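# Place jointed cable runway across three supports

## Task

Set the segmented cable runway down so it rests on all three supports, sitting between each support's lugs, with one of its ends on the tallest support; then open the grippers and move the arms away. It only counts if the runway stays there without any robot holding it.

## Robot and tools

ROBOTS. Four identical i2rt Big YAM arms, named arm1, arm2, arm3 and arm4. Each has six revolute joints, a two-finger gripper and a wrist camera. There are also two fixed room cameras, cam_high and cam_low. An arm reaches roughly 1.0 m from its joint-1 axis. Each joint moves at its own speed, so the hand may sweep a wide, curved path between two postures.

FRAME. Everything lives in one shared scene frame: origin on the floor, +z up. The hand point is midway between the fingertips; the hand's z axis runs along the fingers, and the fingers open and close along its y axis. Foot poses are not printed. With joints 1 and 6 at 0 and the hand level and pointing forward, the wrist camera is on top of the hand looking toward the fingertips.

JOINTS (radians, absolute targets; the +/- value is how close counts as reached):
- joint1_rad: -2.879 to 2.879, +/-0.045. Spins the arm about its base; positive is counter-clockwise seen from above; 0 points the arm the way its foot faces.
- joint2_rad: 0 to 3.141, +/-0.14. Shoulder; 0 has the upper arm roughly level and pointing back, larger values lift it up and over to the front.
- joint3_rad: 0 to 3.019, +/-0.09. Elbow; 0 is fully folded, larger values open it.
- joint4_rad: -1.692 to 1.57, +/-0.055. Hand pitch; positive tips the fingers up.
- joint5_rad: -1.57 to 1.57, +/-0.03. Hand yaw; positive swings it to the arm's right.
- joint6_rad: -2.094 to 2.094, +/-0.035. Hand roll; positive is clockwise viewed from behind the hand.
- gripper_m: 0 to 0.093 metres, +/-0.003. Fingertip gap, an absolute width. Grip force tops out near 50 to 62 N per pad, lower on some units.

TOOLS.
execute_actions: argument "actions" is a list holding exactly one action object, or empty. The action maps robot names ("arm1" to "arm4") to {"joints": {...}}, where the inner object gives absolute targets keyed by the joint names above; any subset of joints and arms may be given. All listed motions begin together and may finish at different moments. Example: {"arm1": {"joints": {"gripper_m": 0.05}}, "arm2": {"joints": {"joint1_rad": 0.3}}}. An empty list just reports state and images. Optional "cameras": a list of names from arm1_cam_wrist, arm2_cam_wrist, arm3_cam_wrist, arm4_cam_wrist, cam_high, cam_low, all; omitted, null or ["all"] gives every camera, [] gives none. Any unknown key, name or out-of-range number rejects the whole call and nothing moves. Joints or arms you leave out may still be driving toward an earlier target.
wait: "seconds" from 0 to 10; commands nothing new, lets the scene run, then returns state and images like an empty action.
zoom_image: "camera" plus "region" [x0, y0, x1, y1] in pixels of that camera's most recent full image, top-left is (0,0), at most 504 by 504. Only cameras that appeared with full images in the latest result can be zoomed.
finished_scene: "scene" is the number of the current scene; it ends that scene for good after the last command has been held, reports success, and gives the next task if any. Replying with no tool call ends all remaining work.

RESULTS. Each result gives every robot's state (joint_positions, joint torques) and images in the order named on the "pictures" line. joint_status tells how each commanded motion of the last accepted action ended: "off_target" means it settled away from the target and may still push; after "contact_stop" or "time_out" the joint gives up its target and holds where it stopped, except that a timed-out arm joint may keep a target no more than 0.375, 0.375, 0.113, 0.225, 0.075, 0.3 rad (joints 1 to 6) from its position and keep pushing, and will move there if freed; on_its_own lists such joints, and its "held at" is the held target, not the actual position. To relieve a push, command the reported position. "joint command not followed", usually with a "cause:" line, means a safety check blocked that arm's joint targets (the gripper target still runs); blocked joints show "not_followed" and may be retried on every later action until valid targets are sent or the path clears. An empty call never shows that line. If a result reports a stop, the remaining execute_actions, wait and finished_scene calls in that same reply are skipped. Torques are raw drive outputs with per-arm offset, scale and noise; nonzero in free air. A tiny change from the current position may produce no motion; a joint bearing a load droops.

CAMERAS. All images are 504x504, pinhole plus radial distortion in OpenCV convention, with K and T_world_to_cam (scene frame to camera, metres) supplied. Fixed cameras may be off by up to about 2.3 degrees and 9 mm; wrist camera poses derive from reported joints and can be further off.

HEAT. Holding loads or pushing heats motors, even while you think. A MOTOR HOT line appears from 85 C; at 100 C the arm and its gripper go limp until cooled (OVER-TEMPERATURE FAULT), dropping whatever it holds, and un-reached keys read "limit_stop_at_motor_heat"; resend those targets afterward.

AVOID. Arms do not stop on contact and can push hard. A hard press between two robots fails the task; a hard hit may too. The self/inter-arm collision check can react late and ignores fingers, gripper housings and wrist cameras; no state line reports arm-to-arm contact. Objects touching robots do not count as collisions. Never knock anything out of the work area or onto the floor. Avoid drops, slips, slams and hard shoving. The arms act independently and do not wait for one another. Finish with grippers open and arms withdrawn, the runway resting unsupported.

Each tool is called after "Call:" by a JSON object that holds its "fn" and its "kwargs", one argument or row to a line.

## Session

Call:
{"fn": "execute_actions", "kwargs": {
  "actions": []
}}

Scene clock: 0.00 s.
Joint torques (N m, as the arm reports them, + toward a larger angle): no reading
Motor temperatures (°C, as the motors report them): arm1=[23 28 29 24 25 23] | arm2=[26 32 29 25 24 22] | arm3=[24 32 29 25 24 27] | arm4=[26 29 31 26 22 25]
arm1.joint_positions: joint1_rad=-0.410 joint2_rad=+0.445 joint3_rad=+1.328 joint4_rad=-1.364 joint5_rad=-0.138 joint6_rad=-0.469 gripper_m=+0.095
arm1.joint_status: not commanded
arm1.hand: x=-0.9662 y=-0.2372 z=+1.3973 quat_wxyz=(-0.499, +0.092, -0.847, +0.157) (m; scene frame)
arm2.joint_positions: joint1_rad=+0.383 joint2_rad=+0.615 joint3_rad=+1.339 joint4_rad=-1.518 joint5_rad=-0.025 joint6_rad=-0.370 gripper_m=+0.095
arm2.joint_status: not commanded
arm2.hand: x=-0.3102 y=-0.4737 z=+1.3955 quat_wxyz=(-0.270, +0.838, -0.392, -0.268) (m; scene frame)
arm3.joint_positions: joint1_rad=+0.189 joint2_rad=+0.475 joint3_rad=+1.419 joint4_rad=-1.393 joint5_rad=+0.139 joint6_rad=-0.074 gripper_m=+0.095
arm3.joint_status: not commanded
arm3.hand: x=+0.1715 y=-0.5176 z=+1.3971 quat_wxyz=(-0.384, +0.668, -0.513, -0.378) (m; scene frame)
arm4.joint_positions: joint1_rad=+0.033 joint2_rad=+0.582 joint3_rad=+1.387 joint4_rad=-1.470 joint5_rad=-0.134 joint6_rad=-0.267 gripper_m=+0.094
arm4.joint_status: not commanded
arm4.hand: x=+0.9368 y=-0.1896 z=+1.3878 quat_wxyz=(-0.037, -0.867, -0.227, +0.442) (m; scene frame)
pictures: arm1_cam_wrist, arm2_cam_wrist, arm3_cam_wrist, arm4_cam_wrist, cam_high, cam_low
camera_calibration (this result's frames):
arm1_cam_wrist: T_world_to_cam=[[0.0106934, -0.93447, 0.355881, -0.709258], [-0.903332, -0.16165, -0.397317, -0.346953], [0.42881, -0.31723, -0.845865, 1.64173], [0, 0, 0, 1]] pos_world=[-1.00982, -0.19806, 1.50324]
arm2_cam_wrist: T_world_to_cam=[[0.807368, 0.536407, 0.245815, 0.160087], [0.575048, -0.80865, -0.124114, -0.0269712], [0.132202, 0.241561, -0.961338, 1.62], [0, 0, 0, 1]] pos_world=[-0.327908, -0.499012, 1.51467]
arm3_cam_wrist: T_world_to_cam=[[0.974689, 0.183615, 0.127541, -0.249247], [0.222626, -0.849385, -0.478521, 0.195326], [0.020468, 0.494803, -0.868764, 1.58717], [0, 0, 0, 1]] pos_world=[0.166968, -0.573665, 1.50413]
arm4_cam_wrist: T_world_to_cam=[[-0.424442, 0.896989, 0.123529, 0.40144], [0.853067, 0.441878, -0.277526, -0.327746], [-0.303522, -0.0124146, -0.952743, 1.73266], [0, 0, 0, 1]] pos_world=[0.975879, -0.193753, 1.51024]
Images, in order (width x height): arm1_cam_wrist 504x504, arm2_cam_wrist 504x504, arm3_cam_wrist 504x504, arm4_cam_wrist 504x504, cam_high 504x504, cam_low 504x504.

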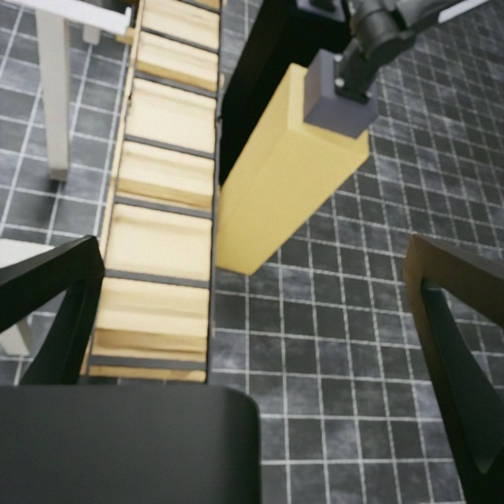

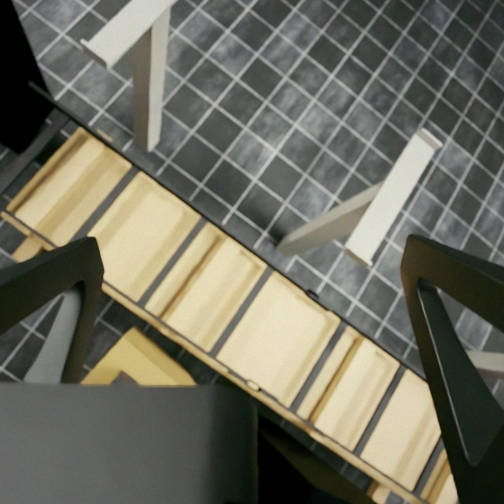

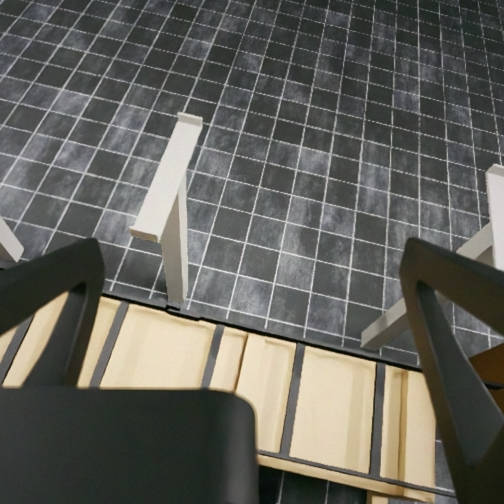

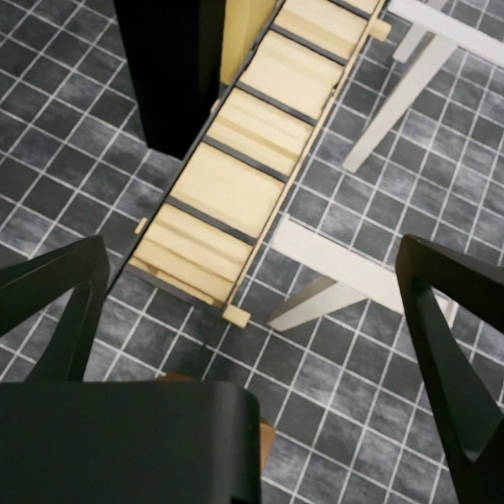

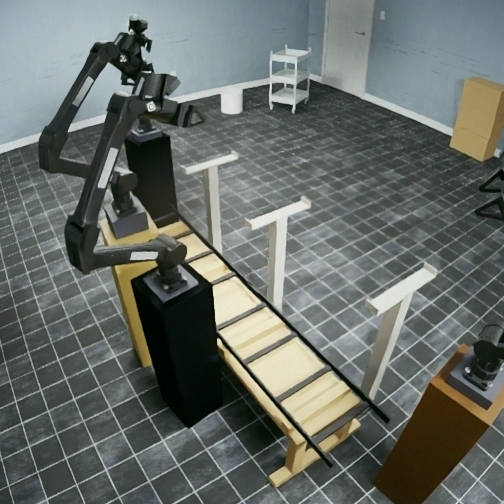

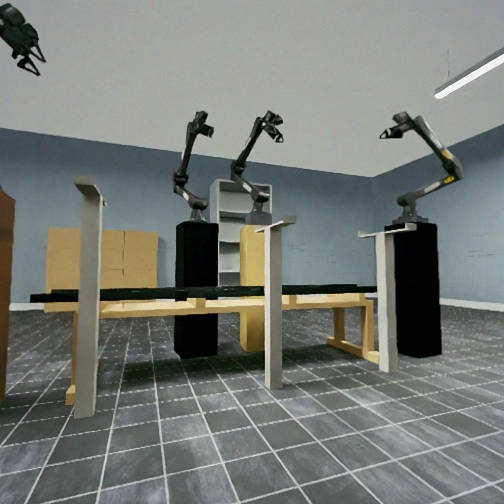

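Call:
{"fn": "execute_actions", "kwargs": {
  "actions": [
    {"arm1":{"joints":{"joint1_rad":-0.5,"joint2_rad":1.9,"joint3_rad":0.76,"joint4_rad":-0.45,"joint5_rad":0,"joint6_rad":-2.015}},"arm2":{"joints":{"joint1_rad":-0.305,"joint2_rad":1.9,"joint3_rad":0.72,"joint4_rad":-0.42,"joint5_rad":0,"joint6_rad":-0.383}},"arm3":{"joints":{"joint1_rad":0.025,"joint2_rad":1.8,"joint3_rad":0.72,"joint4_rad":-0.5,"joint5_rad":0,"joint6_rad":0.115}},"arm4":{"joints":{"joint1_rad":0.52,"joint2_rad":1.9,"joint3_rad":0.82,"joint4_rad":-0.5,"joint5_rad":0,"joint6_rad":-0.92}}}
  ],
  "cameras": []
}}

Call:
{"fn": "execute_actions", "kwargs": {
  "actions": [
    {"arm1":{"joints":{"joint2_rad":2.25,"joint3_rad":0.8,"joint4_rad":-0.12}},"arm2":{"joints":{"joint2_rad":2.33,"joint3_rad":0.76,"joint4_rad":0}},"arm3":{"joints":{"joint2_rad":2.2,"joint4_rad":-0.1}},"arm4":{"joints":{"joint2_rad":2.25,"joint3_rad":0.85,"joint4_rad":-0.17}}}
  ],
  "cameras": []
}}

Call:
{"fn": "execute_actions", "kwargs": {
  "actions": [
    {"arm1":{"joints":{"joint2_rad":2.59,"joint3_rad":0.977,"joint4_rad":0.07}},"arm2":{"joints":{"joint2_rad":2.743,"joint3_rad":1.016,"joint4_rad":0.18}},"arm3":{"joints":{"joint2_rad":2.535,"joint3_rad":0.826,"joint4_rad":0.16}},"arm4":{"joints":{"joint2_rad":2.59,"joint3_rad":1.012,"joint4_rad":0.04}}}
  ]
}}

Scene clock: 27.27 s.
Joint torques (N m, as the arm reports them, + toward a larger angle): arm1=[ -0.05 -11.09   3.73   0.62   0.08  -0.01] | arm2=[  0.75 -11.51   4.6    1.19   0.01  -0.1 ] | arm3=[ -0.11 -11.71   6.27   0.51  -0.1    0.11] | arm4=[  0.96 -13.69   3.89   0.98   0.01  -0.02]
Motor temperatures (°C, as the motors report them): arm1=[23 29 32 24 25 23] | arm2=[26 32 34 25 24 22] | arm3=[24 32 31 25 24 27] | arm4=[26 29 35 26 22 25]
arm1.joint_positions: joint1_rad=-0.495 joint2_rad=+1.909 joint3_rad=+0.750 joint4_rad=-0.465 joint5_rad=-0.003 joint6_rad=-2.005 gripper_m=+0.095
arm1.joint_status: all done
arm1.hand: x=-0.8102 y=-0.3583 z=+0.7326 quat_wxyz=(+0.011, +0.708, -0.705, -0.019) (m; scene frame)
arm2.joint_positions: joint1_rad=-0.310 joint2_rad=+1.886 joint3_rad=+0.715 joint4_rad=-0.435 joint5_rad=+0.000 joint6_rad=-0.376 gripper_m=+0.095
arm2.joint_status: all done
arm2.hand: x=-0.1118 y=-0.3504 z=+0.7864 quat_wxyz=(+0.013, +0.706, -0.708, +0.006) (m; scene frame)
arm3.joint_positions: joint1_rad=+0.034 joint2_rad=+1.801 joint3_rad=+0.702 joint4_rad=-0.517 joint5_rad=+0.003 joint6_rad=+0.104 gripper_m=+0.095
arm3.joint_status: all done
arm3.hand: x=+0.1504 y=-0.3366 z=+0.7298 quat_wxyz=(+0.010, +0.712, -0.702, +0.014) (m; scene frame)
arm4.joint_positions: joint1_rad=+0.519 joint2_rad=+1.895 joint3_rad=+0.820 joint4_rad=-0.520 joint5_rad=-0.001 joint6_rad=-0.906 gripper_m=+0.095
arm4.joint_status: all done
arm4.hand: x=+0.8224 y=-0.3648 z=+0.7541 quat_wxyz=(+0.003, -0.708, -0.707, -0.010) (m; scene frame)
pictures: none
No camera images: the call's "cameras" was empty. Leave "cameras" out to get every camera's image.

Scene clock: 28.50 s.
Joint torques (N m, as the arm reports them, + toward a larger angle): arm1=[ -0.06 -13.17   1.34   0.64   0.08  -0.01] | arm2=[  0.76 -14.23   0.93   1.25   0.01  -0.1 ] | arm3=[ -0.09 -14.14   1.67   0.48  -0.1    0.11] | arm4=[  0.62 -15.49   1.99   1.06   0.03   0.  ]
Motor temperatures (°C, as the motors report them): arm1=[23 29 32 24 25 23] | arm2=[26 32 34 25 24 22] | arm3=[24 32 31 25 24 27] | arm4=[26 30 34 26 22 25]
arm1.joint_positions: joint1_rad=-0.495 joint2_rad=+2.270 joint3_rad=+0.794 joint4_rad=-0.136 joint5_rad=-0.003 joint6_rad=-2.007 gripper_m=+0.095
arm1.joint_status: all done
arm1.hand: x=-0.8165 y=-0.3569 z=+0.6136 quat_wxyz=(+0.009, +0.709, -0.705, -0.013) (m; scene frame)
arm2.joint_positions: joint1_rad=-0.310 joint2_rad=+2.327 joint3_rad=+0.758 joint4_rad=-0.015 joint5_rad=+0.000 joint6_rad=-0.376 gripper_m=+0.095
arm2.joint_status: all done
arm2.hand: x=-0.1169 y=-0.3636 z=+0.6461 quat_wxyz=(+0.003, +0.706, -0.708, +0.002) (m; scene frame)
arm3.joint_positions: joint1_rad=+0.034 joint2_rad=+2.208 joint3_rad=+0.712 joint4_rad=-0.117 joint5_rad=+0.003 joint6_rad=+0.104 gripper_m=+0.095
arm3.joint_status: all done
arm3.hand: x=+0.1521 y=-0.3515 z=+0.5998 quat_wxyz=(+0.009, +0.712, -0.702, +0.012) (m; scene frame)
arm4.joint_positions: joint1_rad=+0.519 joint2_rad=+2.257 joint3_rad=+0.842 joint4_rad=-0.190 joint5_rad=-0.001 joint6_rad=-0.907 gripper_m=+0.095
arm4.joint_status: all done
arm4.hand: x=+0.8348 y=-0.3535 z=+0.6254 quat_wxyz=(+0.002, -0.707, -0.707, -0.015) (m; scene frame)
pictures: none
No camera images: the call's "cameras" was empty. Leave "cameras" out to get every camera's image.

Scene clock: 29.80 s.
Joint torques (N m, as the arm reports them, + toward a larger angle): arm1=[ -0.06 -14.38   0.08   0.53   0.08   0.  ] | arm2=[  0.77 -16.06  -0.48   0.91   0.01  -0.1 ] | arm3=[ -0.1  -16.08  -1.24   0.51  -0.09   0.11] | arm4=[  0.28 -17.01   0.46   1.06   0.07  -0.01]
Motor temperatures (°C, as the motors report them): arm1=[23 29 32 24 25 23] | arm2=[26 32 34 25 24 22] | arm3=[24 32 31 25 24 27] | arm4=[26 30 34 26 22 25]
arm1.joint_positions: joint1_rad=-0.495 joint2_rad=+2.611 joint3_rad=+0.974 joint4_rad=+0.060 joint5_rad=-0.003 joint6_rad=-2.007 gripper_m=+0.095
arm1.joint_status: all done
arm1.hand: x=-0.8048 y=-0.3637 z=+0.4995 quat_wxyz=(+0.003, +0.709, -0.705, +0.003) (m; scene frame)
arm2.joint_positions: joint1_rad=-0.310 joint2_rad=+2.748 joint3_rad=+1.013 joint4_rad=+0.173 joint5_rad=+0.000 joint6_rad=-0.376 gripper_m=+0.095
arm2.joint_status: all done
arm2.hand: x=-0.1133 y=-0.3549 z=+0.5047 quat_wxyz=(-0.007, +0.706, -0.708, -0.002) (m; scene frame)
arm3.joint_positions: joint1_rad=+0.034 joint2_rad=+2.552 joint3_rad=+0.824 joint4_rad=+0.143 joint5_rad=+0.003 joint6_rad=+0.104 gripper_m=+0.095
arm3.joint_status: all done
arm3.hand: x=+0.1528 y=-0.3591 z=+0.4931 quat_wxyz=(+0.000, +0.713, -0.702, +0.001) (m; scene frame)
arm4.joint_positions: joint1_rad=+0.519 joint2_rad=+2.601 joint3_rad=+1.008 joint4_rad=+0.025 joint5_rad=-0.001 joint6_rad=-0.907 gripper_m=+0.095
arm4.joint_status: all done
arm4.hand: x=+0.8273 y=-0.3580 z=+0.5073 quat_wxyz=(+0.004, -0.707, -0.707, +0.003) (m; scene frame)
pictures: arm1_cam_wrist, arm2_cam_wrist, arm3_cam_wrist, arm4_cam_wrist, cam_high, cam_low
camera_calibration (this result's frames):
arm1_cam_wrist: T_world_to_cam=[[0.999878, 0.0100454, -0.0119376, 0.813701], [0.0151543, -0.80727, 0.589988, -0.567159], [-0.00371022, -0.590097, -0.807324, 0.306394], [0, 0, 0, 1]] pos_world=[-0.80387, -0.285222, 0.591689]
arm2_cam_wrist: T_world_to_cam=[[0.999787, -0.0106199, 0.0177165, 0.0991803], [-0.0188635, -0.818888, 0.573643, -0.577811], [0.00841581, -0.573855, -0.818914, 0.333707], [0, 0, 0, 1]] pos_world=[-0.112867, -0.280609, 0.602978]
arm3_cam_wrist: T_world_to_cam=[[0.999799, 0.0197206, -0.0036853, -0.142859], [0.0180872, -0.806569, 0.590863, -0.579231], [0.00867973, -0.590811, -0.806764, 0.305106], [0, 0, 0, 1]] pos_world=[0.150658, -0.284113, 0.587868]
arm4_cam_wrist: T_world_to_cam=[[-0.999914, 0.0121139, 0.00493312, 0.834212], [0.0126883, 0.806763, 0.590738, -0.0188], [0.0031763, 0.59075, -0.806848, 0.746641], [0, 0, 0, 1]] pos_world=[0.832007, -0.436017, 0.609416]
Images, in order (width x height): arm1_cam_wrist 504x504, arm2_cam_wrist 504x504, arm3_cam_wrist 504x504, arm4_cam_wrist 504x504, cam_high 504x504, cam_low 504x504.

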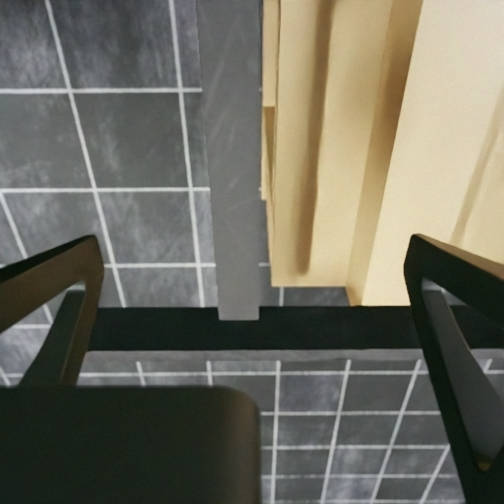

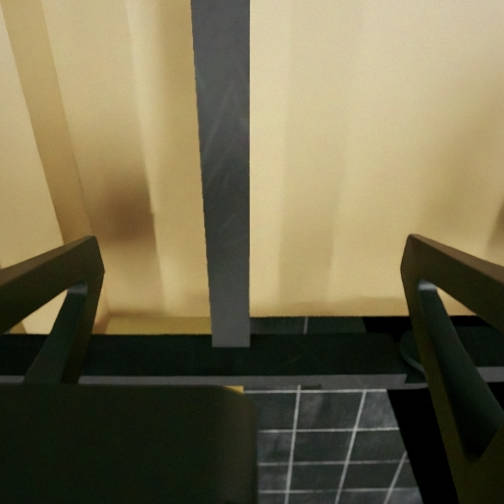

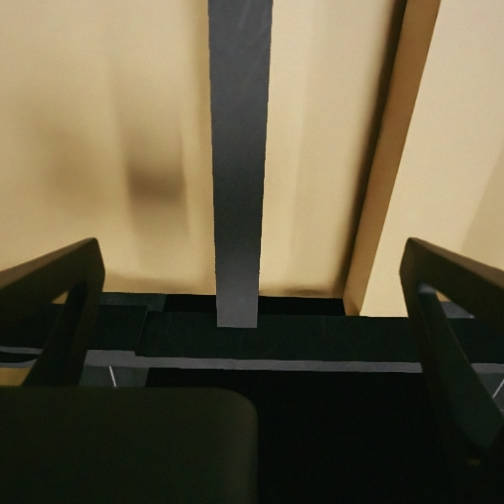

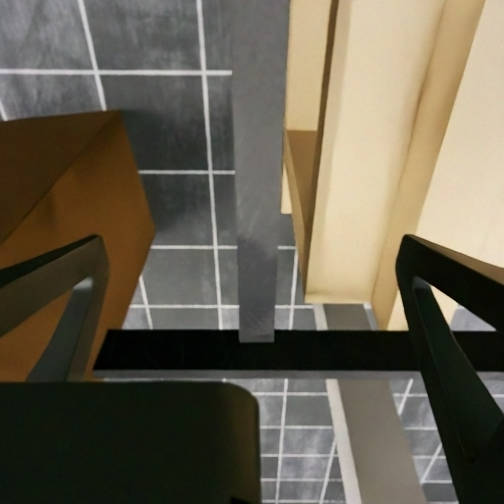

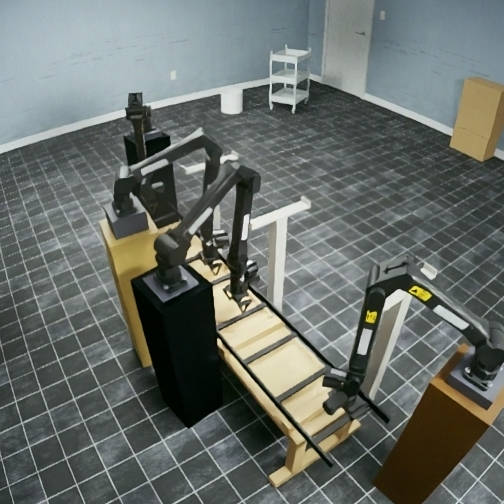

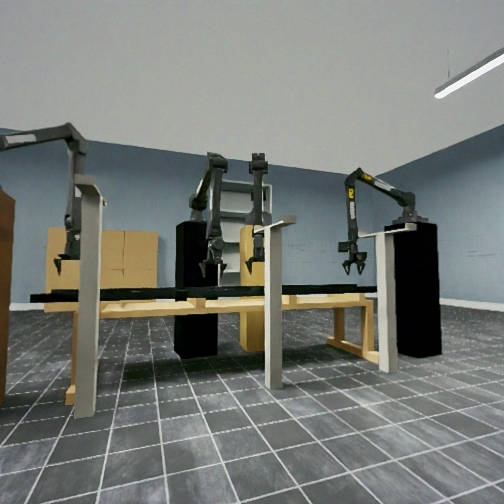

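Call:
{"fn": "execute_actions", "kwargs": {
  "actions": [
    {"arm1":{"joints":{"joint2_rad":2.775,"joint3_rad":1.06,"joint4_rad":0.135}},"arm2":{"joints":{"joint1_rad":-0.262,"joint2_rad":2.905,"joint3_rad":1.166,"joint6_rad":-0.33}},"arm3":{"joints":{"joint1_rad":0.063,"joint2_rad":2.69,"joint3_rad":0.937,"joint4_rad":0.21,"joint6_rad":0.155}},"arm4":{"joints":{"joint1_rad":0.497,"joint2_rad":2.8,"joint3_rad":1.135,"joint4_rad":0.09,"joint6_rad":-0.94}}}
  ],
  "cameras": []
}}

Call:
{"fn": "execute_actions", "kwargs": {
  "actions": [
    {"arm1":{"joints":{"joint2_rad":2.85,"joint3_rad":1.12}},"arm2":{"joints":{"joint2_rad":3.047,"joint3_rad":1.316}},"arm3":{"joints":{"joint2_rad":2.835,"joint3_rad":1.057,"joint4_rad":0.235}},"arm4":{"joints":{"joint2_rad":2.875,"joint3_rad":1.195}}}
  ],
  "cameras": []
}}

Call:
{"fn": "execute_actions", "kwargs": {
  "actions": [
    {"arm1":{"joints":{"joint2_rad":2.912,"joint3_rad":1.194,"joint4_rad":0.155}},"arm4":{"joints":{"joint2_rad":2.935,"joint3_rad":1.265,"joint4_rad":0.105}}}
  ],
  "cameras": ["arm1_cam_wrist","arm2_cam_wrist","arm3_cam_wrist","arm4_cam_wrist"]
}}

Scene clock: 49.07 s.
Joint torques (N m, as the arm reports them, + toward a larger angle): arm1=[ -0.07 -13.91  -0.7    0.36   0.07   0.  ] | arm2=[ -0.1  -14.87  -0.39   0.91   0.02   0.05] | arm3=[  1.64 -15.84  -1.32   0.28  -0.08   0.12] | arm4=[ -0.65 -16.68  -0.41   0.71   0.06  -0.03]
Motor temperatures (°C, as the motors report them): arm1=[23 32 29 24 25 23] | arm2=[26 34 30 25 24 22] | arm3=[24 34 29 25 23 27] | arm4=[26 32 32 26 22 25]
arm1.joint_positions: joint1_rad=-0.495 joint2_rad=+2.795 joint3_rad=+1.058 joint4_rad=+0.128 joint5_rad=-0.003 joint6_rad=-2.007 gripper_m=+0.095
arm1.joint_status: all done
arm1.hand: x=-0.8295 y=-0.3532 z=+0.4357 quat_wxyz=(+0.009, +0.709, -0.705, -0.012) (m; scene frame)
arm2.joint_positions: joint1_rad=-0.260 joint2_rad=+2.889 joint3_rad=+1.165 joint4_rad=+0.173 joint5_rad=+0.000 joint6_rad=-0.338 gripper_m=+0.095
arm2.joint_status: all done
arm2.hand: x=-0.1243 y=-0.3345 z=+0.4508 quat_wxyz=(-0.012, +0.710, -0.704, -0.005) (m; scene frame)
arm3.joint_positions: joint1_rad=+0.054 joint2_rad=+2.691 joint3_rad=+0.937 joint4_rad=+0.201 joint5_rad=+0.002 joint6_rad=+0.144 gripper_m=+0.095
arm3.joint_status: all done
arm3.hand: x=+0.1444 y=-0.3436 z=+0.4445 quat_wxyz=(-0.009, +0.705, -0.709, -0.011) (m; scene frame)
arm4.joint_positions: joint1_rad=+0.506 joint2_rad=+2.805 joint3_rad=+1.132 joint4_rad=+0.081 joint5_rad=-0.001 joint6_rad=-0.927 gripper_m=+0.095
arm4.joint_status: all done
arm4.hand: x=+0.8363 y=-0.3440 z=+0.4336 quat_wxyz=(+0.003, -0.705, -0.709, -0.009) (m; scene frame)
pictures: none
No camera images: the call's "cameras" was empty. Leave "cameras" out to get every camera's image.

Scene clock: 50.03 s.
Joint torques (N m, as the arm reports them, + toward a larger angle): arm1=[ -0.07 -12.75  -1.06   0.4    0.08   0.  ] | arm2=[  0.07 -15.55  -0.39   0.95   0.01   0.05] | arm3=[  1.7  -15.28  -1.96   0.47  -0.08   0.11] | arm4=[ -0.11 -15.42  -0.47   0.73   0.03   0.03]
Motor temperatures (°C, as the motors report them): arm1=[23 32 29 24 25 23] | arm2=[26 34 30 25 24 22] | arm3=[24 34 29 25 23 27] | arm4=[26 32 32 26 22 25]
arm1.joint_positions: joint1_rad=-0.495 joint2_rad=+2.848 joint3_rad=+1.125 joint4_rad=+0.128 joint5_rad=-0.003 joint6_rad=-2.007 gripper_m=+0.095
arm1.joint_status: all done
arm1.hand: x=-0.8190 y=-0.3583 z=+0.4146 quat_wxyz=(+0.006, +0.709, -0.705, -0.005) (m; scene frame)
arm2.joint_positions: joint1_rad=-0.260 joint2_rad=+3.030 joint3_rad=+1.315 joint4_rad=+0.173 joint5_rad=+0.000 joint6_rad=-0.338 gripper_m=+0.095
arm2.joint_status: all done
arm2.hand: x=-0.1224 y=-0.3293 z=+0.3958 quat_wxyz=(-0.016, +0.710, -0.704, -0.007) (m; scene frame)
arm3.joint_positions: joint1_rad=+0.054 joint2_rad=+2.837 joint3_rad=+1.059 joint4_rad=+0.224 joint5_rad=+0.002 joint6_rad=+0.144 gripper_m=+0.095
arm3.joint_status: all done
arm3.hand: x=+0.1440 y=-0.3409 z=+0.3916 quat_wxyz=(-0.009, +0.705, -0.709, -0.011) (m; scene frame)
arm4.joint_positions: joint1_rad=+0.506 joint2_rad=+2.857 joint3_rad=+1.196 joint4_rad=+0.081 joint5_rad=-0.001 joint6_rad=-0.927 gripper_m=+0.095
arm4.joint_status: all done
arm4.hand: x=+0.8276 y=-0.3504 z=+0.4135 quat_wxyz=(+0.004, -0.705, -0.709, -0.002) (m; scene frame)
pictures: none
No camera images: the call's "cameras" was empty. Leave "cameras" out to get every camera's image.

Scene clock: 50.77 s.
Joint torques (N m, as the arm reports them, + toward a larger angle): arm1=[ -0.09 -13.25  -0.68   0.65   0.08   0.  ] | arm2=[  0.1  -15.35  -0.43   0.96   0.01   0.05] | arm3=[  1.67 -15.86  -2.15   0.4   -0.08   0.11] | arm4=[ -0.67 -15.85  -0.1    0.85   0.06  -0.03]
Motor temperatures (°C, as the motors report them): arm1=[23 32 29 24 25 23] | arm2=[26 34 30 25 24 22] | arm3=[24 34 29 25 23 27] | arm4=[26 32 32 26 22 25]
arm1.joint_positions: joint1_rad=-0.495 joint2_rad=+2.911 joint3_rad=+1.194 joint4_rad=+0.141 joint5_rad=-0.003 joint6_rad=-2.007 gripper_m=+0.095
arm1.joint_status: all done
arm1.hand: x=-0.8106 y=-0.3625 z=+0.3900 quat_wxyz=(+0.003, +0.709, -0.705, +0.004) (m; scene frame)
arm2.joint_positions: joint1_rad=-0.260 joint2_rad=+3.030 joint3_rad=+1.315 joint4_rad=+0.173 joint5_rad=+0.000 joint6_rad=-0.338 gripper_m=+0.095
arm2.joint_status: not commanded
arm2.hand: x=-0.1224 y=-0.3293 z=+0.3958 quat_wxyz=(-0.016, +0.710, -0.704, -0.007) (m; scene frame)
arm3.joint_positions: joint1_rad=+0.054 joint2_rad=+2.837 joint3_rad=+1.059 joint4_rad=+0.224 joint5_rad=+0.002 joint6_rad=+0.144 gripper_m=+0.095
arm3.joint_status: not commanded
arm3.hand: x=+0.1440 y=-0.3409 z=+0.3916 quat_wxyz=(-0.009, +0.705, -0.709, -0.011) (m; scene frame)
arm4.joint_positions: joint1_rad=+0.506 joint2_rad=+2.918 joint3_rad=+1.262 joint4_rad=+0.088 joint5_rad=-0.001 joint6_rad=-0.927 gripper_m=+0.095
arm4.joint_status: all done
arm4.hand: x=+0.8227 y=-0.3539 z=+0.3898 quat_wxyz=(+0.004, -0.705, -0.709, +0.003) (m; scene frame)
pictures: arm1_cam_wrist, arm2_cam_wrist, arm3_cam_wrist, arm4_cam_wrist
camera_calibration (this result's frames):
arm1_cam_wrist: T_world_to_cam=[[0.99989, 0.0104374, -0.0105612, 0.817765], [0.0146601, -0.806888, 0.590522, -0.501907], [-0.00235821, -0.590612, -0.806952, 0.219437], [0, 0, 0, 1]] pos_world=[-0.8098, -0.283916, 0.482099]
arm2_cam_wrist: T_world_to_cam=[[0.999715, 0.00199626, 0.0238066, 0.112269], [-0.0116396, -0.829528, 0.558344, -0.491071], [0.0208628, -0.558462, -0.829268, 0.270005], [0, 0, 0, 1]] pos_world=[-0.123586, -0.256794, 0.49542]
arm3_cam_wrist: T_world_to_cam=[[0.999967, -0.000731982, -0.00807802, -0.140023], [0.00396743, -0.82451, 0.565834, -0.49865], [-0.00707459, -0.565848, -0.82448, 0.25177], [0, 0, 0, 1]] pos_world=[0.143778, -0.268781, 0.488601]
arm4_cam_wrist: T_world_to_cam=[[-0.99997, 0.00601063, 0.00494977, 0.828021], [0.00777382, 0.806782, 0.590798, 0.0513387], [-0.000442311, 0.590819, -0.806804, 0.652447], [0, 0, 0, 1]] pos_world=[0.827885, -0.431874, 0.491968]
Images, in order (width x height): arm1_cam_wrist 504x504, arm2_cam_wrist 504x504, arm3_cam_wrist 504x504, arm4_cam_wrist 504x504.

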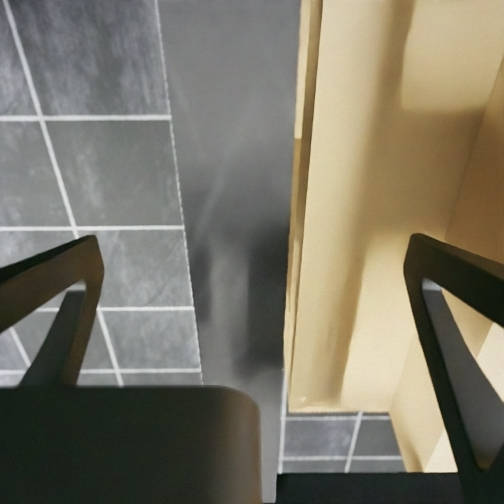

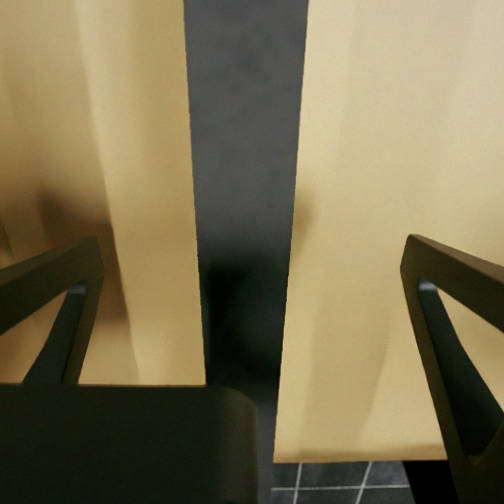

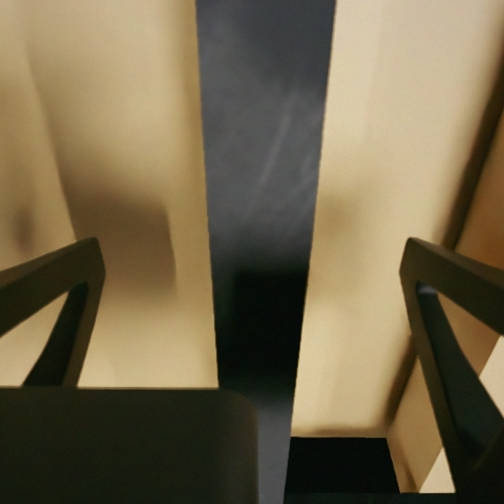

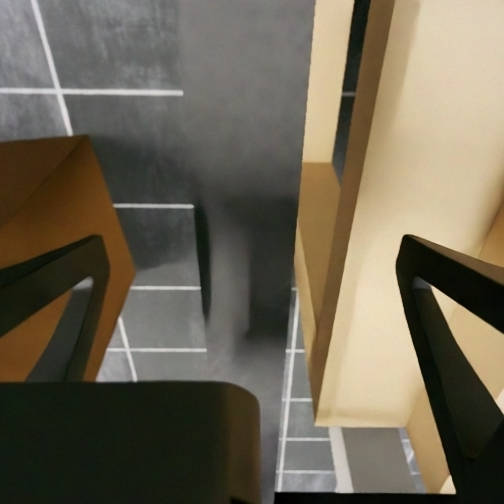

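Call:
{"fn": "execute_actions", "kwargs": {
  "actions": [
    {"arm1":{"joints":{"gripper_m":0}},"arm4":{"joints":{"gripper_m":0}},"arm2":{"joints":{"joint2_rad":3.085}},"arm3":{"joints":{"joint1_rad":0.04,"joint2_rad":2.87}}}
  ],
  "cameras": []
}}

Call:
{"fn": "execute_actions", "kwargs": {
  "actions": [
    {"arm2":{"joints":{"gripper_m":0}},"arm3":{"joints":{"gripper_m":0}}}
  ],
  "cameras": []
}}

Call:
{"fn": "execute_actions", "kwargs": {
  "actions": [
    {"arm1":{"joints":{"joint2_rad":2.735,"joint3_rad":1.065,"joint4_rad":0.131}},"arm2":{"joints":{"joint2_rad":2.87,"joint3_rad":1.145}},"arm3":{"joints":{"joint2_rad":2.665,"joint3_rad":0.92,"joint4_rad":0.195}},"arm4":{"joints":{"joint2_rad":2.75,"joint3_rad":1.135,"joint4_rad":0.075}}}
  ],
  "cameras": []
}}

Call:
{"fn": "execute_actions", "kwargs": {
  "actions": [
    {"arm1":{"joints":{"joint1_rad":-0.566,"joint6_rad":-2.07,"joint2_rad":2.59,"joint3_rad":0.872,"joint4_rad":0.167}},"arm2":{"joints":{"joint1_rad":-0.172,"joint6_rad":-0.245,"joint2_rad":2.73,"joint3_rad":0.976,"joint4_rad":0.2}},"arm3":{"joints":{"joint1_rad":0.17,"joint6_rad":0.262,"joint2_rad":2.515,"joint3_rad":0.82,"joint4_rad":0.136}},"arm4":{"joints":{"joint1_rad":0.46,"joint6_rad":-0.965,"joint2_rad":2.58,"joint3_rad":1.11,"joint4_rad":-0.085}}}
  ],
  "cameras": ["cam_high","cam_low"]
}}

Scene clock: 67.17 s.
Joint torques (N m, as the arm reports them, + toward a larger angle): arm1=[ -0.03 -13.1   -0.42   0.58  -0.14   0.03] | arm2=[  0.13 -13.97  -0.7    0.87   0.01   0.05] | arm3=[ -0.44 -14.19  -2.21   0.36  -0.08   0.11] | arm4=[ -0.28 -15.16  -0.14   0.98   0.23  -0.03]
Motor temperatures (°C, as the motors report them): arm1=[23 33 29 24 25 23] | arm2=[26 34 29 25 24 22] | arm3=[24 34 29 25 23 27] | arm4=[26 32 31 26 22 25]
arm1.joint_positions: joint1_rad=-0.495 joint2_rad=+2.913 joint3_rad=+1.190 joint4_rad=+0.143 joint5_rad=+0.002 joint6_rad=-2.011 gripper_m=+0.025
arm1.joint_status: gripper_m off_target (ended at +0.025, target +0.000)
arm1.hand: x=-0.8144 y=-0.3620 z=+0.3896 quat_wxyz=(+0.006, +0.710, -0.704, +0.003) (m; scene frame)
arm2.joint_positions: joint1_rad=-0.260 joint2_rad=+3.059 joint3_rad=+1.315 joint4_rad=+0.173 joint5_rad=+0.000 joint6_rad=-0.338 gripper_m=+0.095
arm2.joint_status: all done
arm2.hand: x=-0.1284 y=-0.3467 z=+0.3865 quat_wxyz=(-0.003, +0.710, -0.704, -0.001) (m; scene frame)
arm3.joint_positions: joint1_rad=+0.053 joint2_rad=+2.861 joint3_rad=+1.059 joint4_rad=+0.224 joint5_rad=+0.002 joint6_rad=+0.144 gripper_m=+0.095
arm3.joint_status: all done
arm3.hand: x=+0.1461 y=-0.3549 z=+0.3840 quat_wxyz=(-0.002, +0.705, -0.709, -0.001) (m; scene frame)
arm4.joint_positions: joint1_rad=+0.506 joint2_rad=+2.919 joint3_rad=+1.260 joint4_rad=+0.090 joint5_rad=-0.006 joint6_rad=-0.928 gripper_m=+0.025
arm4.joint_status: gripper_m off_target (ended at +0.025, target +0.000)
arm4.hand: x=+0.8244 y=-0.3536 z=+0.3895 quat_wxyz=(+0.002, -0.705, -0.709, +0.003) (m; scene frame)
pictures: none
No camera images: the call's "cameras" was empty. Leave "cameras" out to get every camera's image.

Scene clock: 67.90 s.
Joint torques (N m, as the arm reports them, + toward a larger angle): arm1=[  0.01 -13.08  -0.42   0.59  -0.13   0.03] | arm2=[  0.6  -14.18  -0.83   0.82  -0.16  -0.03] | arm3=[ -0.43 -14.24  -2.22   0.38  -0.04   0.06] | arm4=[ -0.22 -15.15   0.13   0.75   0.19   0.04]
Motor temperatures (°C, as the motors report them): arm1=[23 33 29 24 25 23] | arm2=[26 34 29 25 24 22] | arm3=[24 34 29 25 23 27] | arm4=[26 32 31 26 22 25]
arm1.joint_positions: joint1_rad=-0.495 joint2_rad=+2.913 joint3_rad=+1.190 joint4_rad=+0.143 joint5_rad=+0.002 joint6_rad=-2.012 gripper_m=+0.025
arm1.joint_status: not commanded
arm1.hand: x=-0.8144 y=-0.3620 z=+0.3896 quat_wxyz=(+0.006, +0.711, -0.704, +0.003) (m; scene frame)
arm2.joint_positions: joint1_rad=-0.265 joint2_rad=+3.059 joint3_rad=+1.317 joint4_rad=+0.175 joint5_rad=+0.006 joint6_rad=-0.330 gripper_m=+0.025
arm2.joint_status: gripper_m off_target (ended at +0.025, target +0.000)
arm2.hand: x=-0.1253 y=-0.3466 z=+0.3862 quat_wxyz=(-0.005, +0.706, -0.709, +0.001) (m; scene frame)
arm3.joint_positions: joint1_rad=+0.053 joint2_rad=+2.862 joint3_rad=+1.060 joint4_rad=+0.224 joint5_rad=+0.001 joint6_rad=+0.148 gripper_m=+0.025
arm3.joint_status: gripper_m off_target (ended at +0.025, target +0.000)
arm3.hand: x=+0.1460 y=-0.3549 z=+0.3838 quat_wxyz=(-0.001, +0.704, -0.711, -0.002) (m; scene frame)
arm4.joint_positions: joint1_rad=+0.506 joint2_rad=+2.919 joint3_rad=+1.260 joint4_rad=+0.090 joint5_rad=-0.006 joint6_rad=-0.928 gripper_m=+0.025
arm4.joint_status: not commanded
arm4.hand: x=+0.8244 y=-0.3536 z=+0.3895 quat_wxyz=(+0.002, -0.705, -0.709, +0.003) (m; scene frame)
pictures: none
No camera images: the call's "cameras" was empty. Leave "cameras" out to get every camera's image.

Scene clock: 68.90 s.
Joint torques (N m, as the arm reports them, + toward a larger angle): arm1=[  0.48 -17.3   -1.75  -0.24  -0.26   0.11] | arm2=[  0.6  -21.19  -3.97   0.1   -0.16  -0.02] | arm3=[ -0.37 -20.57  -4.32  -0.52   0.19   0.06] | arm4=[  0.25 -20.66  -1.74  -0.23   0.09   0.05]
Motor temperatures (°C, as the motors report them): arm1=[23 33 29 24 25 23] | arm2=[26 34 30 25 24 22] | arm3=[24 34 29 25 23 27] | arm4=[26 32 31 26 22 25]
arm1.joint_positions: joint1_rad=-0.503 joint2_rad=+2.796 joint3_rad=+1.083 joint4_rad=+0.143 joint5_rad=+0.006 joint6_rad=-2.020 gripper_m=+0.025
arm1.joint_status: all done
arm1.hand: x=-0.8144 y=-0.3652 z=+0.4340 quat_wxyz=(+0.006, +0.711, -0.703, +0.008) (m; scene frame)
arm2.joint_positions: joint1_rad=-0.266 joint2_rad=+2.936 joint3_rad=+1.183 joint4_rad=+0.190 joint5_rad=+0.006 joint6_rad=-0.330 gripper_m=+0.025
arm2.joint_status: all done
arm2.hand: x=-0.1256 y=-0.3478 z=+0.4344 quat_wxyz=(-0.008, +0.705, -0.709, +0.000) (m; scene frame)
arm3.joint_positions: joint1_rad=+0.053 joint2_rad=+2.731 joint3_rad=+0.949 joint4_rad=+0.207 joint5_rad=-0.005 joint6_rad=+0.148 gripper_m=+0.025
arm3.joint_status: all done
arm3.hand: x=+0.1452 y=-0.3561 z=+0.4316 quat_wxyz=(+0.000, +0.704, -0.711, -0.004) (m; scene frame)
arm4.joint_positions: joint1_rad=+0.506 joint2_rad=+2.806 joint3_rad=+1.155 joint4_rad=+0.092 joint5_rad=-0.003 joint6_rad=-0.928 gripper_m=+0.025
arm4.joint_status: all done
arm4.hand: x=+0.8232 y=-0.3544 z=+0.4324 quat_wxyz=(+0.004, -0.705, -0.709, +0.008) (m; scene frame)
pictures: none
No camera images: the call's "cameras" was empty. Leave "cameras" out to get every camera's image.

Scene clock: 69.97 s.
Joint torques (N m, as the arm reports them, + toward a larger angle): arm1=[  1.27 -15.53  -2.25   0.24  -0.33   0.19] | arm2=[  0.07 -20.64  -4.65   0.5   -0.11  -0.15] | arm3=[ -0.06 -19.19  -2.93  -0.5   -0.01  -0.16] | arm4=[ -0.39 -20.07  -0.51  -0.73   0.25   0.06]
Motor temperatures (°C, as the motors report them): arm1=[23 33 29 24 25 23] | arm2=[26 35 30 25 24 22] | arm3=[24 35 29 25 23 27] | arm4=[26 33 31 26 22 25]
arm1.joint_positions: joint1_rad=-0.574 joint2_rad=+2.640 joint3_rad=+0.894 joint4_rad=+0.165 joint5_rad=+0.007 joint6_rad=-2.087 gripper_m=+0.025
arm1.joint_status: all done
arm1.hand: x=-0.8519 y=-0.3717 z=+0.4941 quat_wxyz=(+0.008, +0.709, -0.705, +0.003) (m; scene frame)
arm2.joint_positions: joint1_rad=-0.169 joint2_rad=+2.798 joint3_rad=+1.018 joint4_rad=+0.201 joint5_rad=+0.005 joint6_rad=-0.233 gripper_m=+0.025
arm2.joint_status: all done
arm2.hand: x=-0.1619 y=-0.3570 z=+0.4890 quat_wxyz=(-0.001, +0.705, -0.709, +0.003) (m; scene frame)
arm3.joint_positions: joint1_rad=+0.179 joint2_rad=+2.571 joint3_rad=+0.839 joint4_rad=+0.150 joint5_rad=+0.001 joint6_rad=+0.275 gripper_m=+0.025
arm3.joint_status: all done
arm3.hand: x=+0.1078 y=-0.3654 z=+0.4867 quat_wxyz=(-0.001, +0.703, -0.711, +0.000) (m; scene frame)
arm4.joint_positions: joint1_rad=+0.470 joint2_rad=+2.633 joint3_rad=+1.125 joint4_rad=-0.058 joint5_rad=-0.007 joint6_rad=-0.962 gripper_m=+0.025
arm4.joint_status: all done
arm4.hand: x=+0.7863 y=-0.3653 z=+0.4968 quat_wxyz=(+0.002, -0.705, -0.709, +0.004) (m; scene frame)
pictures: cam_high, cam_low
Images, in order (width x height): cam_high 504x504, cam_low 504x504.

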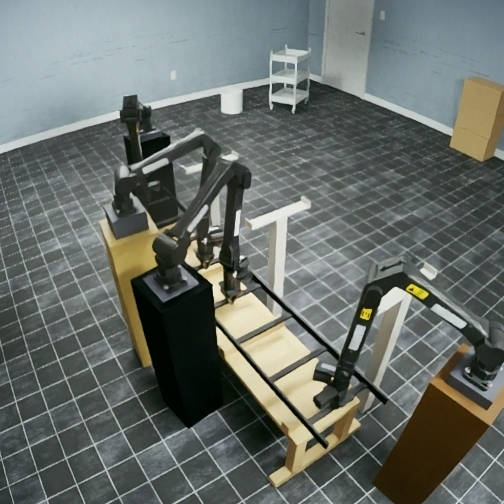

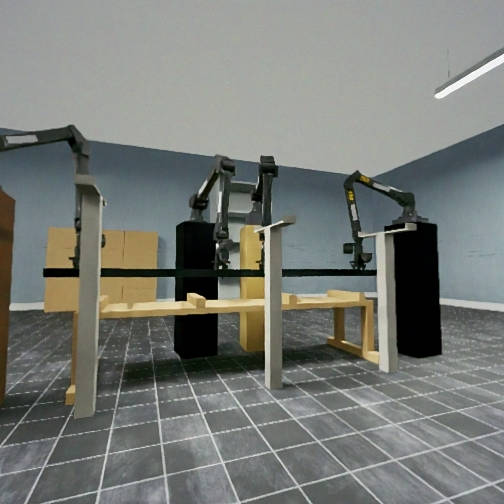

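The arms are now on the scene 1 path, so I'm replaying the lift.

Call:
{"fn": "execute_actions", "kwargs": {
  "actions": [
    {"arm1":{"joints":{"joint1_rad":-0.575,"joint6_rad":-2.085,"joint2_rad":2.352,"joint3_rad":0.75,"joint4_rad":0.057}},"arm2":{"joints":{"joint2_rad":2.51,"joint3_rad":0.83,"joint4_rad":0.132}},"arm3":{"joints":{"joint2_rad":2.27,"joint3_rad":0.708,"joint4_rad":0.007}},"arm4":{"joints":{"joint2_rad":2.37,"joint3_rad":1.006,"joint4_rad":-0.18}}}
  ],
  "cameras": []
}}

Call:
{"fn": "execute_actions", "kwargs": {
  "actions": [
    {"arm1":{"joints":{"joint2_rad":2.1,"joint3_rad":0.672,"joint4_rad":-0.105}},"arm2":{"joints":{"joint2_rad":2.27,"joint3_rad":0.72,"joint4_rad":0.01}},"arm3":{"joints":{"joint2_rad":2.01,"joint3_rad":0.645,"joint4_rad":-0.175}},"arm4":{"joints":{"joint2_rad":2.16,"joint3_rad":0.94,"joint4_rad":-0.315}}}
  ],
  "cameras": []
}}

Call:
{"fn": "execute_actions", "kwargs": {
  "actions": [
    {"arm1":{"joints":{"joint2_rad":1.828,"joint3_rad":0.648,"joint4_rad":-0.325}},"arm2":{"joints":{"joint2_rad":2.0,"joint3_rad":0.655,"joint4_rad":-0.173}},"arm3":{"joints":{"joint2_rad":1.74,"joint3_rad":0.64,"joint4_rad":-0.41}},"arm4":{"joints":{"joint2_rad":1.947,"joint3_rad":0.92,"joint4_rad":-0.482}}}
  ],
  "cameras": []
}}

Call:
{"fn": "execute_actions", "kwargs": {
  "actions": [
    {"arm1":{"joints":{"joint2_rad":1.578,"joint3_rad":0.67,"joint4_rad":-0.58}},"arm2":{"joints":{"joint2_rad":1.737,"joint3_rad":0.645,"joint4_rad":-0.408}},"arm3":{"joints":{"joint2_rad":1.505,"joint3_rad":0.68,"joint4_rad":-0.668}},"arm4":{"joints":{"joint2_rad":1.755,"joint3_rad":0.937,"joint4_rad":-0.675}}}
  ],
  "cameras": []
}}

Call:
{"fn": "execute_actions", "kwargs": {
  "actions": [
    {"arm1":{"joints":{"joint2_rad":1.378,"joint3_rad":0.74,"joint4_rad":-0.835}},"arm2":{"joints":{"joint2_rad":1.505,"joint3_rad":0.685,"joint4_rad":-0.665}},"arm3":{"joints":{"joint2_rad":1.325,"joint3_rad":0.765,"joint4_rad":-0.92}},"arm4":{"joints":{"joint2_rad":1.598,"joint3_rad":0.995,"joint4_rad":-0.87}}}
  ],
  "cameras": []
}}

Call:
{"fn": "execute_actions", "kwargs": {
  "actions": [
    {"arm1":{"joints":{"joint2_rad":1.235,"joint3_rad":0.845,"joint4_rad":-1.075}},"arm2":{"joints":{"joint2_rad":1.33,"joint3_rad":0.77,"joint4_rad":-0.91}},"arm3":{"joints":{"joint2_rad":1.2,"joint3_rad":0.885,"joint4_rad":-1.16}},"arm4":{"joints":{"joint2_rad":1.475,"joint3_rad":1.085,"joint4_rad":-1.065}}}
  ],
  "cameras": []
}}

Call:
{"fn": "execute_actions", "kwargs": {
  "actions": [
    {"arm1":{"joints":{"joint1_rad":-0.3,"joint2_rad":1.165,"joint3_rad":0.778,"joint4_rad":-1.07,"joint6_rad":-1.81}},"arm2":{"joints":{"joint1_rad":-0.124,"joint2_rad":1.565,"joint3_rad":1.035,"joint4_rad":-0.9,"joint6_rad":-0.19}},"arm3":{"joints":{"joint1_rad":0.11,"joint2_rad":1.435,"joint3_rad":1.11,"joint4_rad":-1.12,"joint6_rad":0.21}},"arm4":{"joints":{"joint1_rad":0.248,"joint2_rad":1.38,"joint3_rad":0.96,"joint4_rad":-1.04,"joint6_rad":-1.18}}}
  ],
  "cameras": []
}}

Call:
{"fn": "execute_actions", "kwargs": {
  "actions": [
    {"arm1":{"joints":{"joint1_rad":0.015,"joint2_rad":1.16,"joint3_rad":0.75,"joint4_rad":-1.04,"joint6_rad":-1.5}},"arm2":{"joints":{"joint1_rad":-0.089,"joint2_rad":1.755,"joint3_rad":1.305,"joint4_rad":-0.965,"joint6_rad":-0.155}},"arm3":{"joints":{"joint1_rad":0.075,"joint2_rad":1.64,"joint3_rad":1.366,"joint4_rad":-1.145,"joint6_rad":0.175}},"arm4":{"joints":{"joint1_rad":0.0,"joint2_rad":1.33,"joint3_rad":0.9,"joint4_rad":-1.04,"joint6_rad":-1.427}}}
  ],
  "cameras": []
}}

Call:
{"fn": "execute_actions", "kwargs": {
  "actions": [
    {"arm1":{"joints":{"joint1_rad":0.326,"joint2_rad":1.26,"joint3_rad":0.79,"joint4_rad":-0.99,"joint6_rad":-1.19}},"arm2":{"joints":{"joint1_rad":-0.065,"joint2_rad":1.95,"joint3_rad":1.62,"joint4_rad":-1.06,"joint6_rad":-0.13}},"arm3":{"joints":{"joint1_rad":0.058,"joint2_rad":1.85,"joint3_rad":1.675,"joint4_rad":-1.22,"joint5_rad":0.03,"joint6_rad":0.15}},"arm4":{"joints":{"joint1_rad":-0.264,"joint2_rad":1.345,"joint3_rad":0.91,"joint4_rad":-1.055,"joint6_rad":-1.685}}}
  ],
  "cameras": ["cam_high","cam_low"]
}}

Scene clock: 108.27 s.
Joint torques (N m, as the arm reports them, + toward a larger angle): arm1=[  0.55 -14.76  -0.7   -0.26  -0.36   0.09] | arm2=[  0.19 -19.82  -2.79  -0.2   -0.06  -0.13] | arm3=[  0.01 -18.21  -0.89  -0.5    0.01  -0.15] | arm4=[ -0.21 -20.79   1.36  -0.31   0.27   0.12]
Motor temperatures (°C, as the motors report them): arm1=[23 36 29 24 25 23] | arm2=[26 37 31 25 24 22] | arm3=[24 37 28 25 23 27] | arm4=[26 36 30 26 23 25]
arm1.joint_positions: joint1_rad=-0.576 joint2_rad=+2.402 joint3_rad=+0.759 joint4_rad=+0.069 joint5_rad=+0.008 joint6_rad=-2.089 gripper_m=+0.025
arm1.joint_status: all done
arm1.hand: x=-0.8514 y=-0.3719 z=+0.5718 quat_wxyz=(+0.008, +0.710, -0.704, +0.006) (m; scene frame)
arm2.joint_positions: joint1_rad=-0.171 joint2_rad=+2.576 joint3_rad=+0.857 joint4_rad=+0.147 joint5_rad=+0.003 joint6_rad=-0.235 gripper_m=+0.025
arm2.joint_status: all done
arm2.hand: x=-0.1616 y=-0.3564 z=+0.5668 quat_wxyz=(-0.003, +0.705, -0.709, +0.001) (m; scene frame)
arm3.joint_positions: joint1_rad=+0.179 joint2_rad=+2.324 joint3_rad=+0.717 joint4_rad=+0.024 joint5_rad=+0.000 joint6_rad=+0.273 gripper_m=+0.025
arm3.joint_status: all done
arm3.hand: x=+0.1080 y=-0.3665 z=+0.5643 quat_wxyz=(+0.000, +0.704, -0.710, +0.001) (m; scene frame)
arm4.joint_positions: joint1_rad=+0.470 joint2_rad=+2.424 joint3_rad=+1.010 joint4_rad=-0.156 joint5_rad=-0.006 joint6_rad=-0.962 gripper_m=+0.025
arm4.joint_status: all done
arm4.hand: x=+0.7863 y=-0.3660 z=+0.5735 quat_wxyz=(+0.002, -0.705, -0.709, +0.002) (m; scene frame)
pictures: none
No camera images: the call's "cameras" was empty. Leave "cameras" out to get every camera's image.

Scene clock: 109.30 s.
Joint torques (N m, as the arm reports them, + toward a larger angle): arm1=[  0.67 -14.27   1.11  -0.27  -0.41   0.09] | arm2=[  0.24 -19.62  -1.04  -0.37  -0.06  -0.12] | arm3=[  0.16 -17.36   2.13  -0.45   0.07  -0.16] | arm4=[ -0.63 -20.03   2.74  -0.52   0.22   0.07]
Motor temperatures (°C, as the motors report them): arm1=[23 36 29 24 25 23] | arm2=[26 37 31 25 24 22] | arm3=[24 37 28 25 23 27] | arm4=[26 36 30 26 23 25]
arm1.joint_positions: joint1_rad=-0.576 joint2_rad=+2.151 joint3_rad=+0.670 joint4_rad=-0.092 joint5_rad=+0.009 joint6_rad=-2.089 gripper_m=+0.025
arm1.joint_status: all done
arm1.hand: x=-0.8512 y=-0.3716 z=+0.6468 quat_wxyz=(+0.009, +0.709, -0.705, +0.007) (m; scene frame)
arm2.joint_positions: joint1_rad=-0.171 joint2_rad=+2.340 joint3_rad=+0.738 joint4_rad=+0.030 joint5_rad=+0.003 joint6_rad=-0.235 gripper_m=+0.025
arm2.joint_status: all done
arm2.hand: x=-0.1616 y=-0.3564 z=+0.6420 quat_wxyz=(-0.003, +0.705, -0.709, +0.001) (m; scene frame)
arm3.joint_positions: joint1_rad=+0.179 joint2_rad=+2.064 joint3_rad=+0.640 joint4_rad=-0.158 joint5_rad=-0.001 joint6_rad=+0.273 gripper_m=+0.025
arm3.joint_status: all done
arm3.hand: x=+0.1077 y=-0.3669 z=+0.6397 quat_wxyz=(+0.001, +0.704, -0.710, +0.000) (m; scene frame)
arm4.joint_positions: joint1_rad=+0.470 joint2_rad=+2.217 joint3_rad=+0.936 joint4_rad=-0.291 joint5_rad=-0.007 joint6_rad=-0.962 gripper_m=+0.025
arm4.joint_status: all done
arm4.hand: x=+0.7859 y=-0.3672 z=+0.6484 quat_wxyz=(+0.002, -0.705, -0.709, +0.002) (m; scene frame)
pictures: none
No camera images: the call's "cameras" was empty. Leave "cameras" out to get every camera's image.

Scene clock: 110.30 s.
Joint torques (N m, as the arm reports them, + toward a larger angle): arm1=[  0.68 -13.03   3.8   -0.09  -0.43   0.09] | arm2=[  0.28 -18.82   1.79  -0.46  -0.04  -0.13] | arm3=[  0.33 -15.56   6.33  -0.32   0.16  -0.16] | arm4=[ -0.3  -19.14   5.18  -0.16   0.2    0.06]
Motor temperatures (°C, as the motors report them): arm1=[23 36 29 24 26 23] | arm2=[26 37 30 25 24 22] | arm3=[24 37 28 25 23 27] | arm4=[26 36 30 26 23 25]
arm1.joint_positions: joint1_rad=-0.577 joint2_rad=+1.881 joint3_rad=+0.628 joint4_rad=-0.317 joint5_rad=+0.010 joint6_rad=-2.089 gripper_m=+0.025
arm1.joint_status: all done
arm1.hand: x=-0.8505 y=-0.3715 z=+0.7245 quat_wxyz=(+0.008, +0.709, -0.705, +0.008) (m; scene frame)
arm2.joint_positions: joint1_rad=-0.171 joint2_rad=+2.077 joint3_rad=+0.659 joint4_rad=-0.152 joint5_rad=+0.002 joint6_rad=-0.235 gripper_m=+0.025
arm2.joint_status: all done
arm2.hand: x=-0.1616 y=-0.3552 z=+0.7198 quat_wxyz=(-0.004, +0.705, -0.709, +0.000) (m; scene frame)
arm3.joint_positions: joint1_rad=+0.179 joint2_rad=+1.792 joint3_rad=+0.614 joint4_rad=-0.401 joint5_rad=-0.003 joint6_rad=+0.274 gripper_m=+0.025
arm3.joint_status: all done
arm3.hand: x=+0.1073 y=-0.3666 z=+0.7179 quat_wxyz=(+0.000, +0.704, -0.710, -0.002) (m; scene frame)
arm4.joint_positions: joint1_rad=+0.470 joint2_rad=+2.008 joint3_rad=+0.902 joint4_rad=-0.466 joint5_rad=-0.005 joint6_rad=-0.962 gripper_m=+0.025
arm4.joint_status: all done
arm4.hand: x=+0.7851 y=-0.3683 z=+0.7258 quat_wxyz=(+0.002, -0.705, -0.709, +0.001) (m; scene frame)
pictures: none
No camera images: the call's "cameras" was empty. Leave "cameras" out to get every camera's image.

Scene clock: 111.33 s.
Joint torques (N m, as the arm reports them, + toward a larger angle): arm1=[  0.64 -11.86   6.29  -0.31  -0.52   0.09] | arm2=[  0.06 -17.54   5.05  -0.55  -0.1   -0.14] | arm3=[ -0.1  -12.58  11.12  -0.3    0.14  -0.17] | arm4=[ -0.47 -18.53   7.49  -0.7    0.29   0.12]
Motor temperatures (°C, as the motors report them): arm1=[23 36 29 24 26 23] | arm2=[26 37 30 25 24 22] | arm3=[24 36 29 25 23 27] | arm4=[26 36 31 26 23 25]
arm1.joint_positions: joint1_rad=-0.577 joint2_rad=+1.630 joint3_rad=+0.636 joint4_rad=-0.565 joint5_rad=+0.012 joint6_rad=-2.089 gripper_m=+0.025
arm1.joint_status: all done
arm1.hand: x=-0.8496 y=-0.3715 z=+0.8016 quat_wxyz=(+0.008, +0.709, -0.705, +0.014) (m; scene frame)
arm2.joint_positions: joint1_rad=-0.171 joint2_rad=+1.815 joint3_rad=+0.632 joint4_rad=-0.384 joint5_rad=+0.004 joint6_rad=-0.234 gripper_m=+0.025
arm2.joint_status: all done
arm2.hand: x=-0.1613 y=-0.3543 z=+0.7965 quat_wxyz=(-0.006, +0.705, -0.709, +0.000) (m; scene frame)
arm3.joint_positions: joint1_rad=+0.179 joint2_rad=+1.541 joint3_rad=+0.628 joint4_rad=-0.647 joint5_rad=-0.003 joint6_rad=+0.275 gripper_m=+0.025
arm3.joint_status: all done
arm3.hand: x=+0.1075 y=-0.3678 z=+0.7947 quat_wxyz=(-0.004, +0.703, -0.711, -0.011) (m; scene frame)
arm4.joint_positions: joint1_rad=+0.470 joint2_rad=+1.814 joint3_rad=+0.902 joint4_rad=-0.649 joint5_rad=-0.007 joint6_rad=-0.961 gripper_m=+0.025
arm4.joint_status: all done
arm4.hand: x=+0.7855 y=-0.3692 z=+0.8023 quat_wxyz=(+0.002, -0.706, -0.709, +0.007) (m; scene frame)
pictures: none
No camera images: the call's "cameras" was empty. Leave "cameras" out to get every camera's image.

Scene clock: 112.33 s.
Joint torques (N m, as the arm reports them, + toward a larger angle): arm1=[  0.68 -10.76   8.87  -0.92  -0.65   0.09] | arm2=[  0.26 -16.12   9.29  -1.72  -0.03  -0.14] | arm3=[ -0.28 -11.11  13.66  -0.54   0.23  -0.17] | arm4=[ -1.33 -17.58  10.38  -1.17   0.14   0.09]
Motor temperatures (°C, as the motors report them): arm1=[23 35 29 24 26 23] | arm2=[26 37 31 25 24 22] | arm3=[24 36 29 25 23 27] | arm4=[26 36 31 26 23 25]
arm1.joint_positions: joint1_rad=-0.578 joint2_rad=+1.429 joint3_rad=+0.687 joint4_rad=-0.802 joint5_rad=+0.015 joint6_rad=-2.089 gripper_m=+0.025
arm1.joint_status: all done
arm1.hand: x=-0.8496 y=-0.3714 z=+0.8742 quat_wxyz=(+0.007, +0.709, -0.705, +0.022) (m; scene frame)
arm2.joint_positions: joint1_rad=-0.171 joint2_rad=+1.579 joint3_rad=+0.646 joint4_rad=-0.615 joint5_rad=+0.002 joint6_rad=-0.234 gripper_m=+0.025
arm2.joint_status: all done
arm2.hand: x=-0.1616 y=-0.3537 z=+0.8704 quat_wxyz=(-0.013, +0.705, -0.709, -0.006) (m; scene frame)
arm3.joint_positions: joint1_rad=+0.179 joint2_rad=+1.356 joint3_rad=+0.703 joint4_rad=-0.900 joint5_rad=-0.006 joint6_rad=+0.276 gripper_m=+0.025
arm3.joint_status: all done
arm3.hand: x=+0.1072 y=-0.3684 z=+0.8686 quat_wxyz=(-0.005, +0.703, -0.711, -0.014) (m; scene frame)
arm4.joint_positions: joint1_rad=+0.470 joint2_rad=+1.660 joint3_rad=+0.938 joint4_rad=-0.825 joint5_rad=-0.005 joint6_rad=-0.961 gripper_m=+0.025
arm4.joint_status: all done
arm4.hand: x=+0.7852 y=-0.3697 z=+0.8720 quat_wxyz=(+0.005, -0.706, -0.708, +0.014) (m; scene frame)
pictures: none
No camera images: the call's "cameras" was empty. Leave "cameras" out to get every camera's image.

Scene clock: 114.47 s.
Joint torques (N m, as the arm reports them, + toward a larger angle): arm1=[  0.88 -10.58  10.42  -1.45  -0.73   0.09] | arm2=[  0.26 -14.8   12.43  -2.14  -0.01  -0.15] | arm3=[ -0.05 -11.29  15.71  -0.98   0.36  -0.19] | arm4=[ -0.47 -18.12  12.11  -1.53   0.29   0.13]
Motor temperatures (°C, as the motors report them): arm1=[23 35 30 24 26 23] | arm2=[26 37 32 25 24 22] | arm3=[24 36 30 25 23 27] | arm4=[26 36 32 26 23 25]
arm1.joint_positions: joint1_rad=-0.579 joint2_rad=+1.294 joint3_rad=+0.782 joint4_rad=-1.027 joint5_rad=+0.018 joint6_rad=-2.089 gripper_m=+0.025
arm1.joint_status: all done
arm1.hand: x=-0.8494 y=-0.3714 z=+0.9437 quat_wxyz=(+0.008, +0.708, -0.705, +0.025) (m; scene frame)
arm2.joint_positions: joint1_rad=-0.171 joint2_rad=+1.405 joint3_rad=+0.711 joint4_rad=-0.852 joint5_rad=+0.001 joint6_rad=-0.233 gripper_m=+0.025
arm2.joint_status: joint4_rad time_out (moved -0.236 of -0.295); the others done
arm2.on_its_own: joint4_rad reads -0.852 and still pushes toward -0.910 since a time_out
arm2.hand: x=-0.1618 y=-0.3535 z=+0.9396 quat_wxyz=(-0.014, +0.704, -0.710, -0.007) (m; scene frame)
arm3.joint_positions: joint1_rad=+0.179 joint2_rad=+1.241 joint3_rad=+0.813 joint4_rad=-1.128 joint5_rad=-0.009 joint6_rad=+0.277 gripper_m=+0.025
arm3.joint_status: all done
arm3.hand: x=+0.1070 y=-0.3698 z=+0.9381 quat_wxyz=(-0.003, +0.703, -0.712, -0.014) (m; scene frame)
arm4.joint_positions: joint1_rad=+0.470 joint2_rad=+1.546 joint3_rad=+1.017 joint4_rad=-1.012 joint5_rad=-0.008 joint6_rad=-0.959 gripper_m=+0.025
arm4.joint_status: all done
arm4.hand: x=+0.7850 y=-0.3713 z=+0.9409 quat_wxyz=(+0.004, -0.706, -0.708, +0.017) (m; scene frame)
pictures: none
No camera images: the call's "cameras" was empty. Leave "cameras" out to get every camera's image.

not run: a stop came earlier in this reply.

not run: a stop came earlier in this reply.

not run: a stop came earlier in this reply.


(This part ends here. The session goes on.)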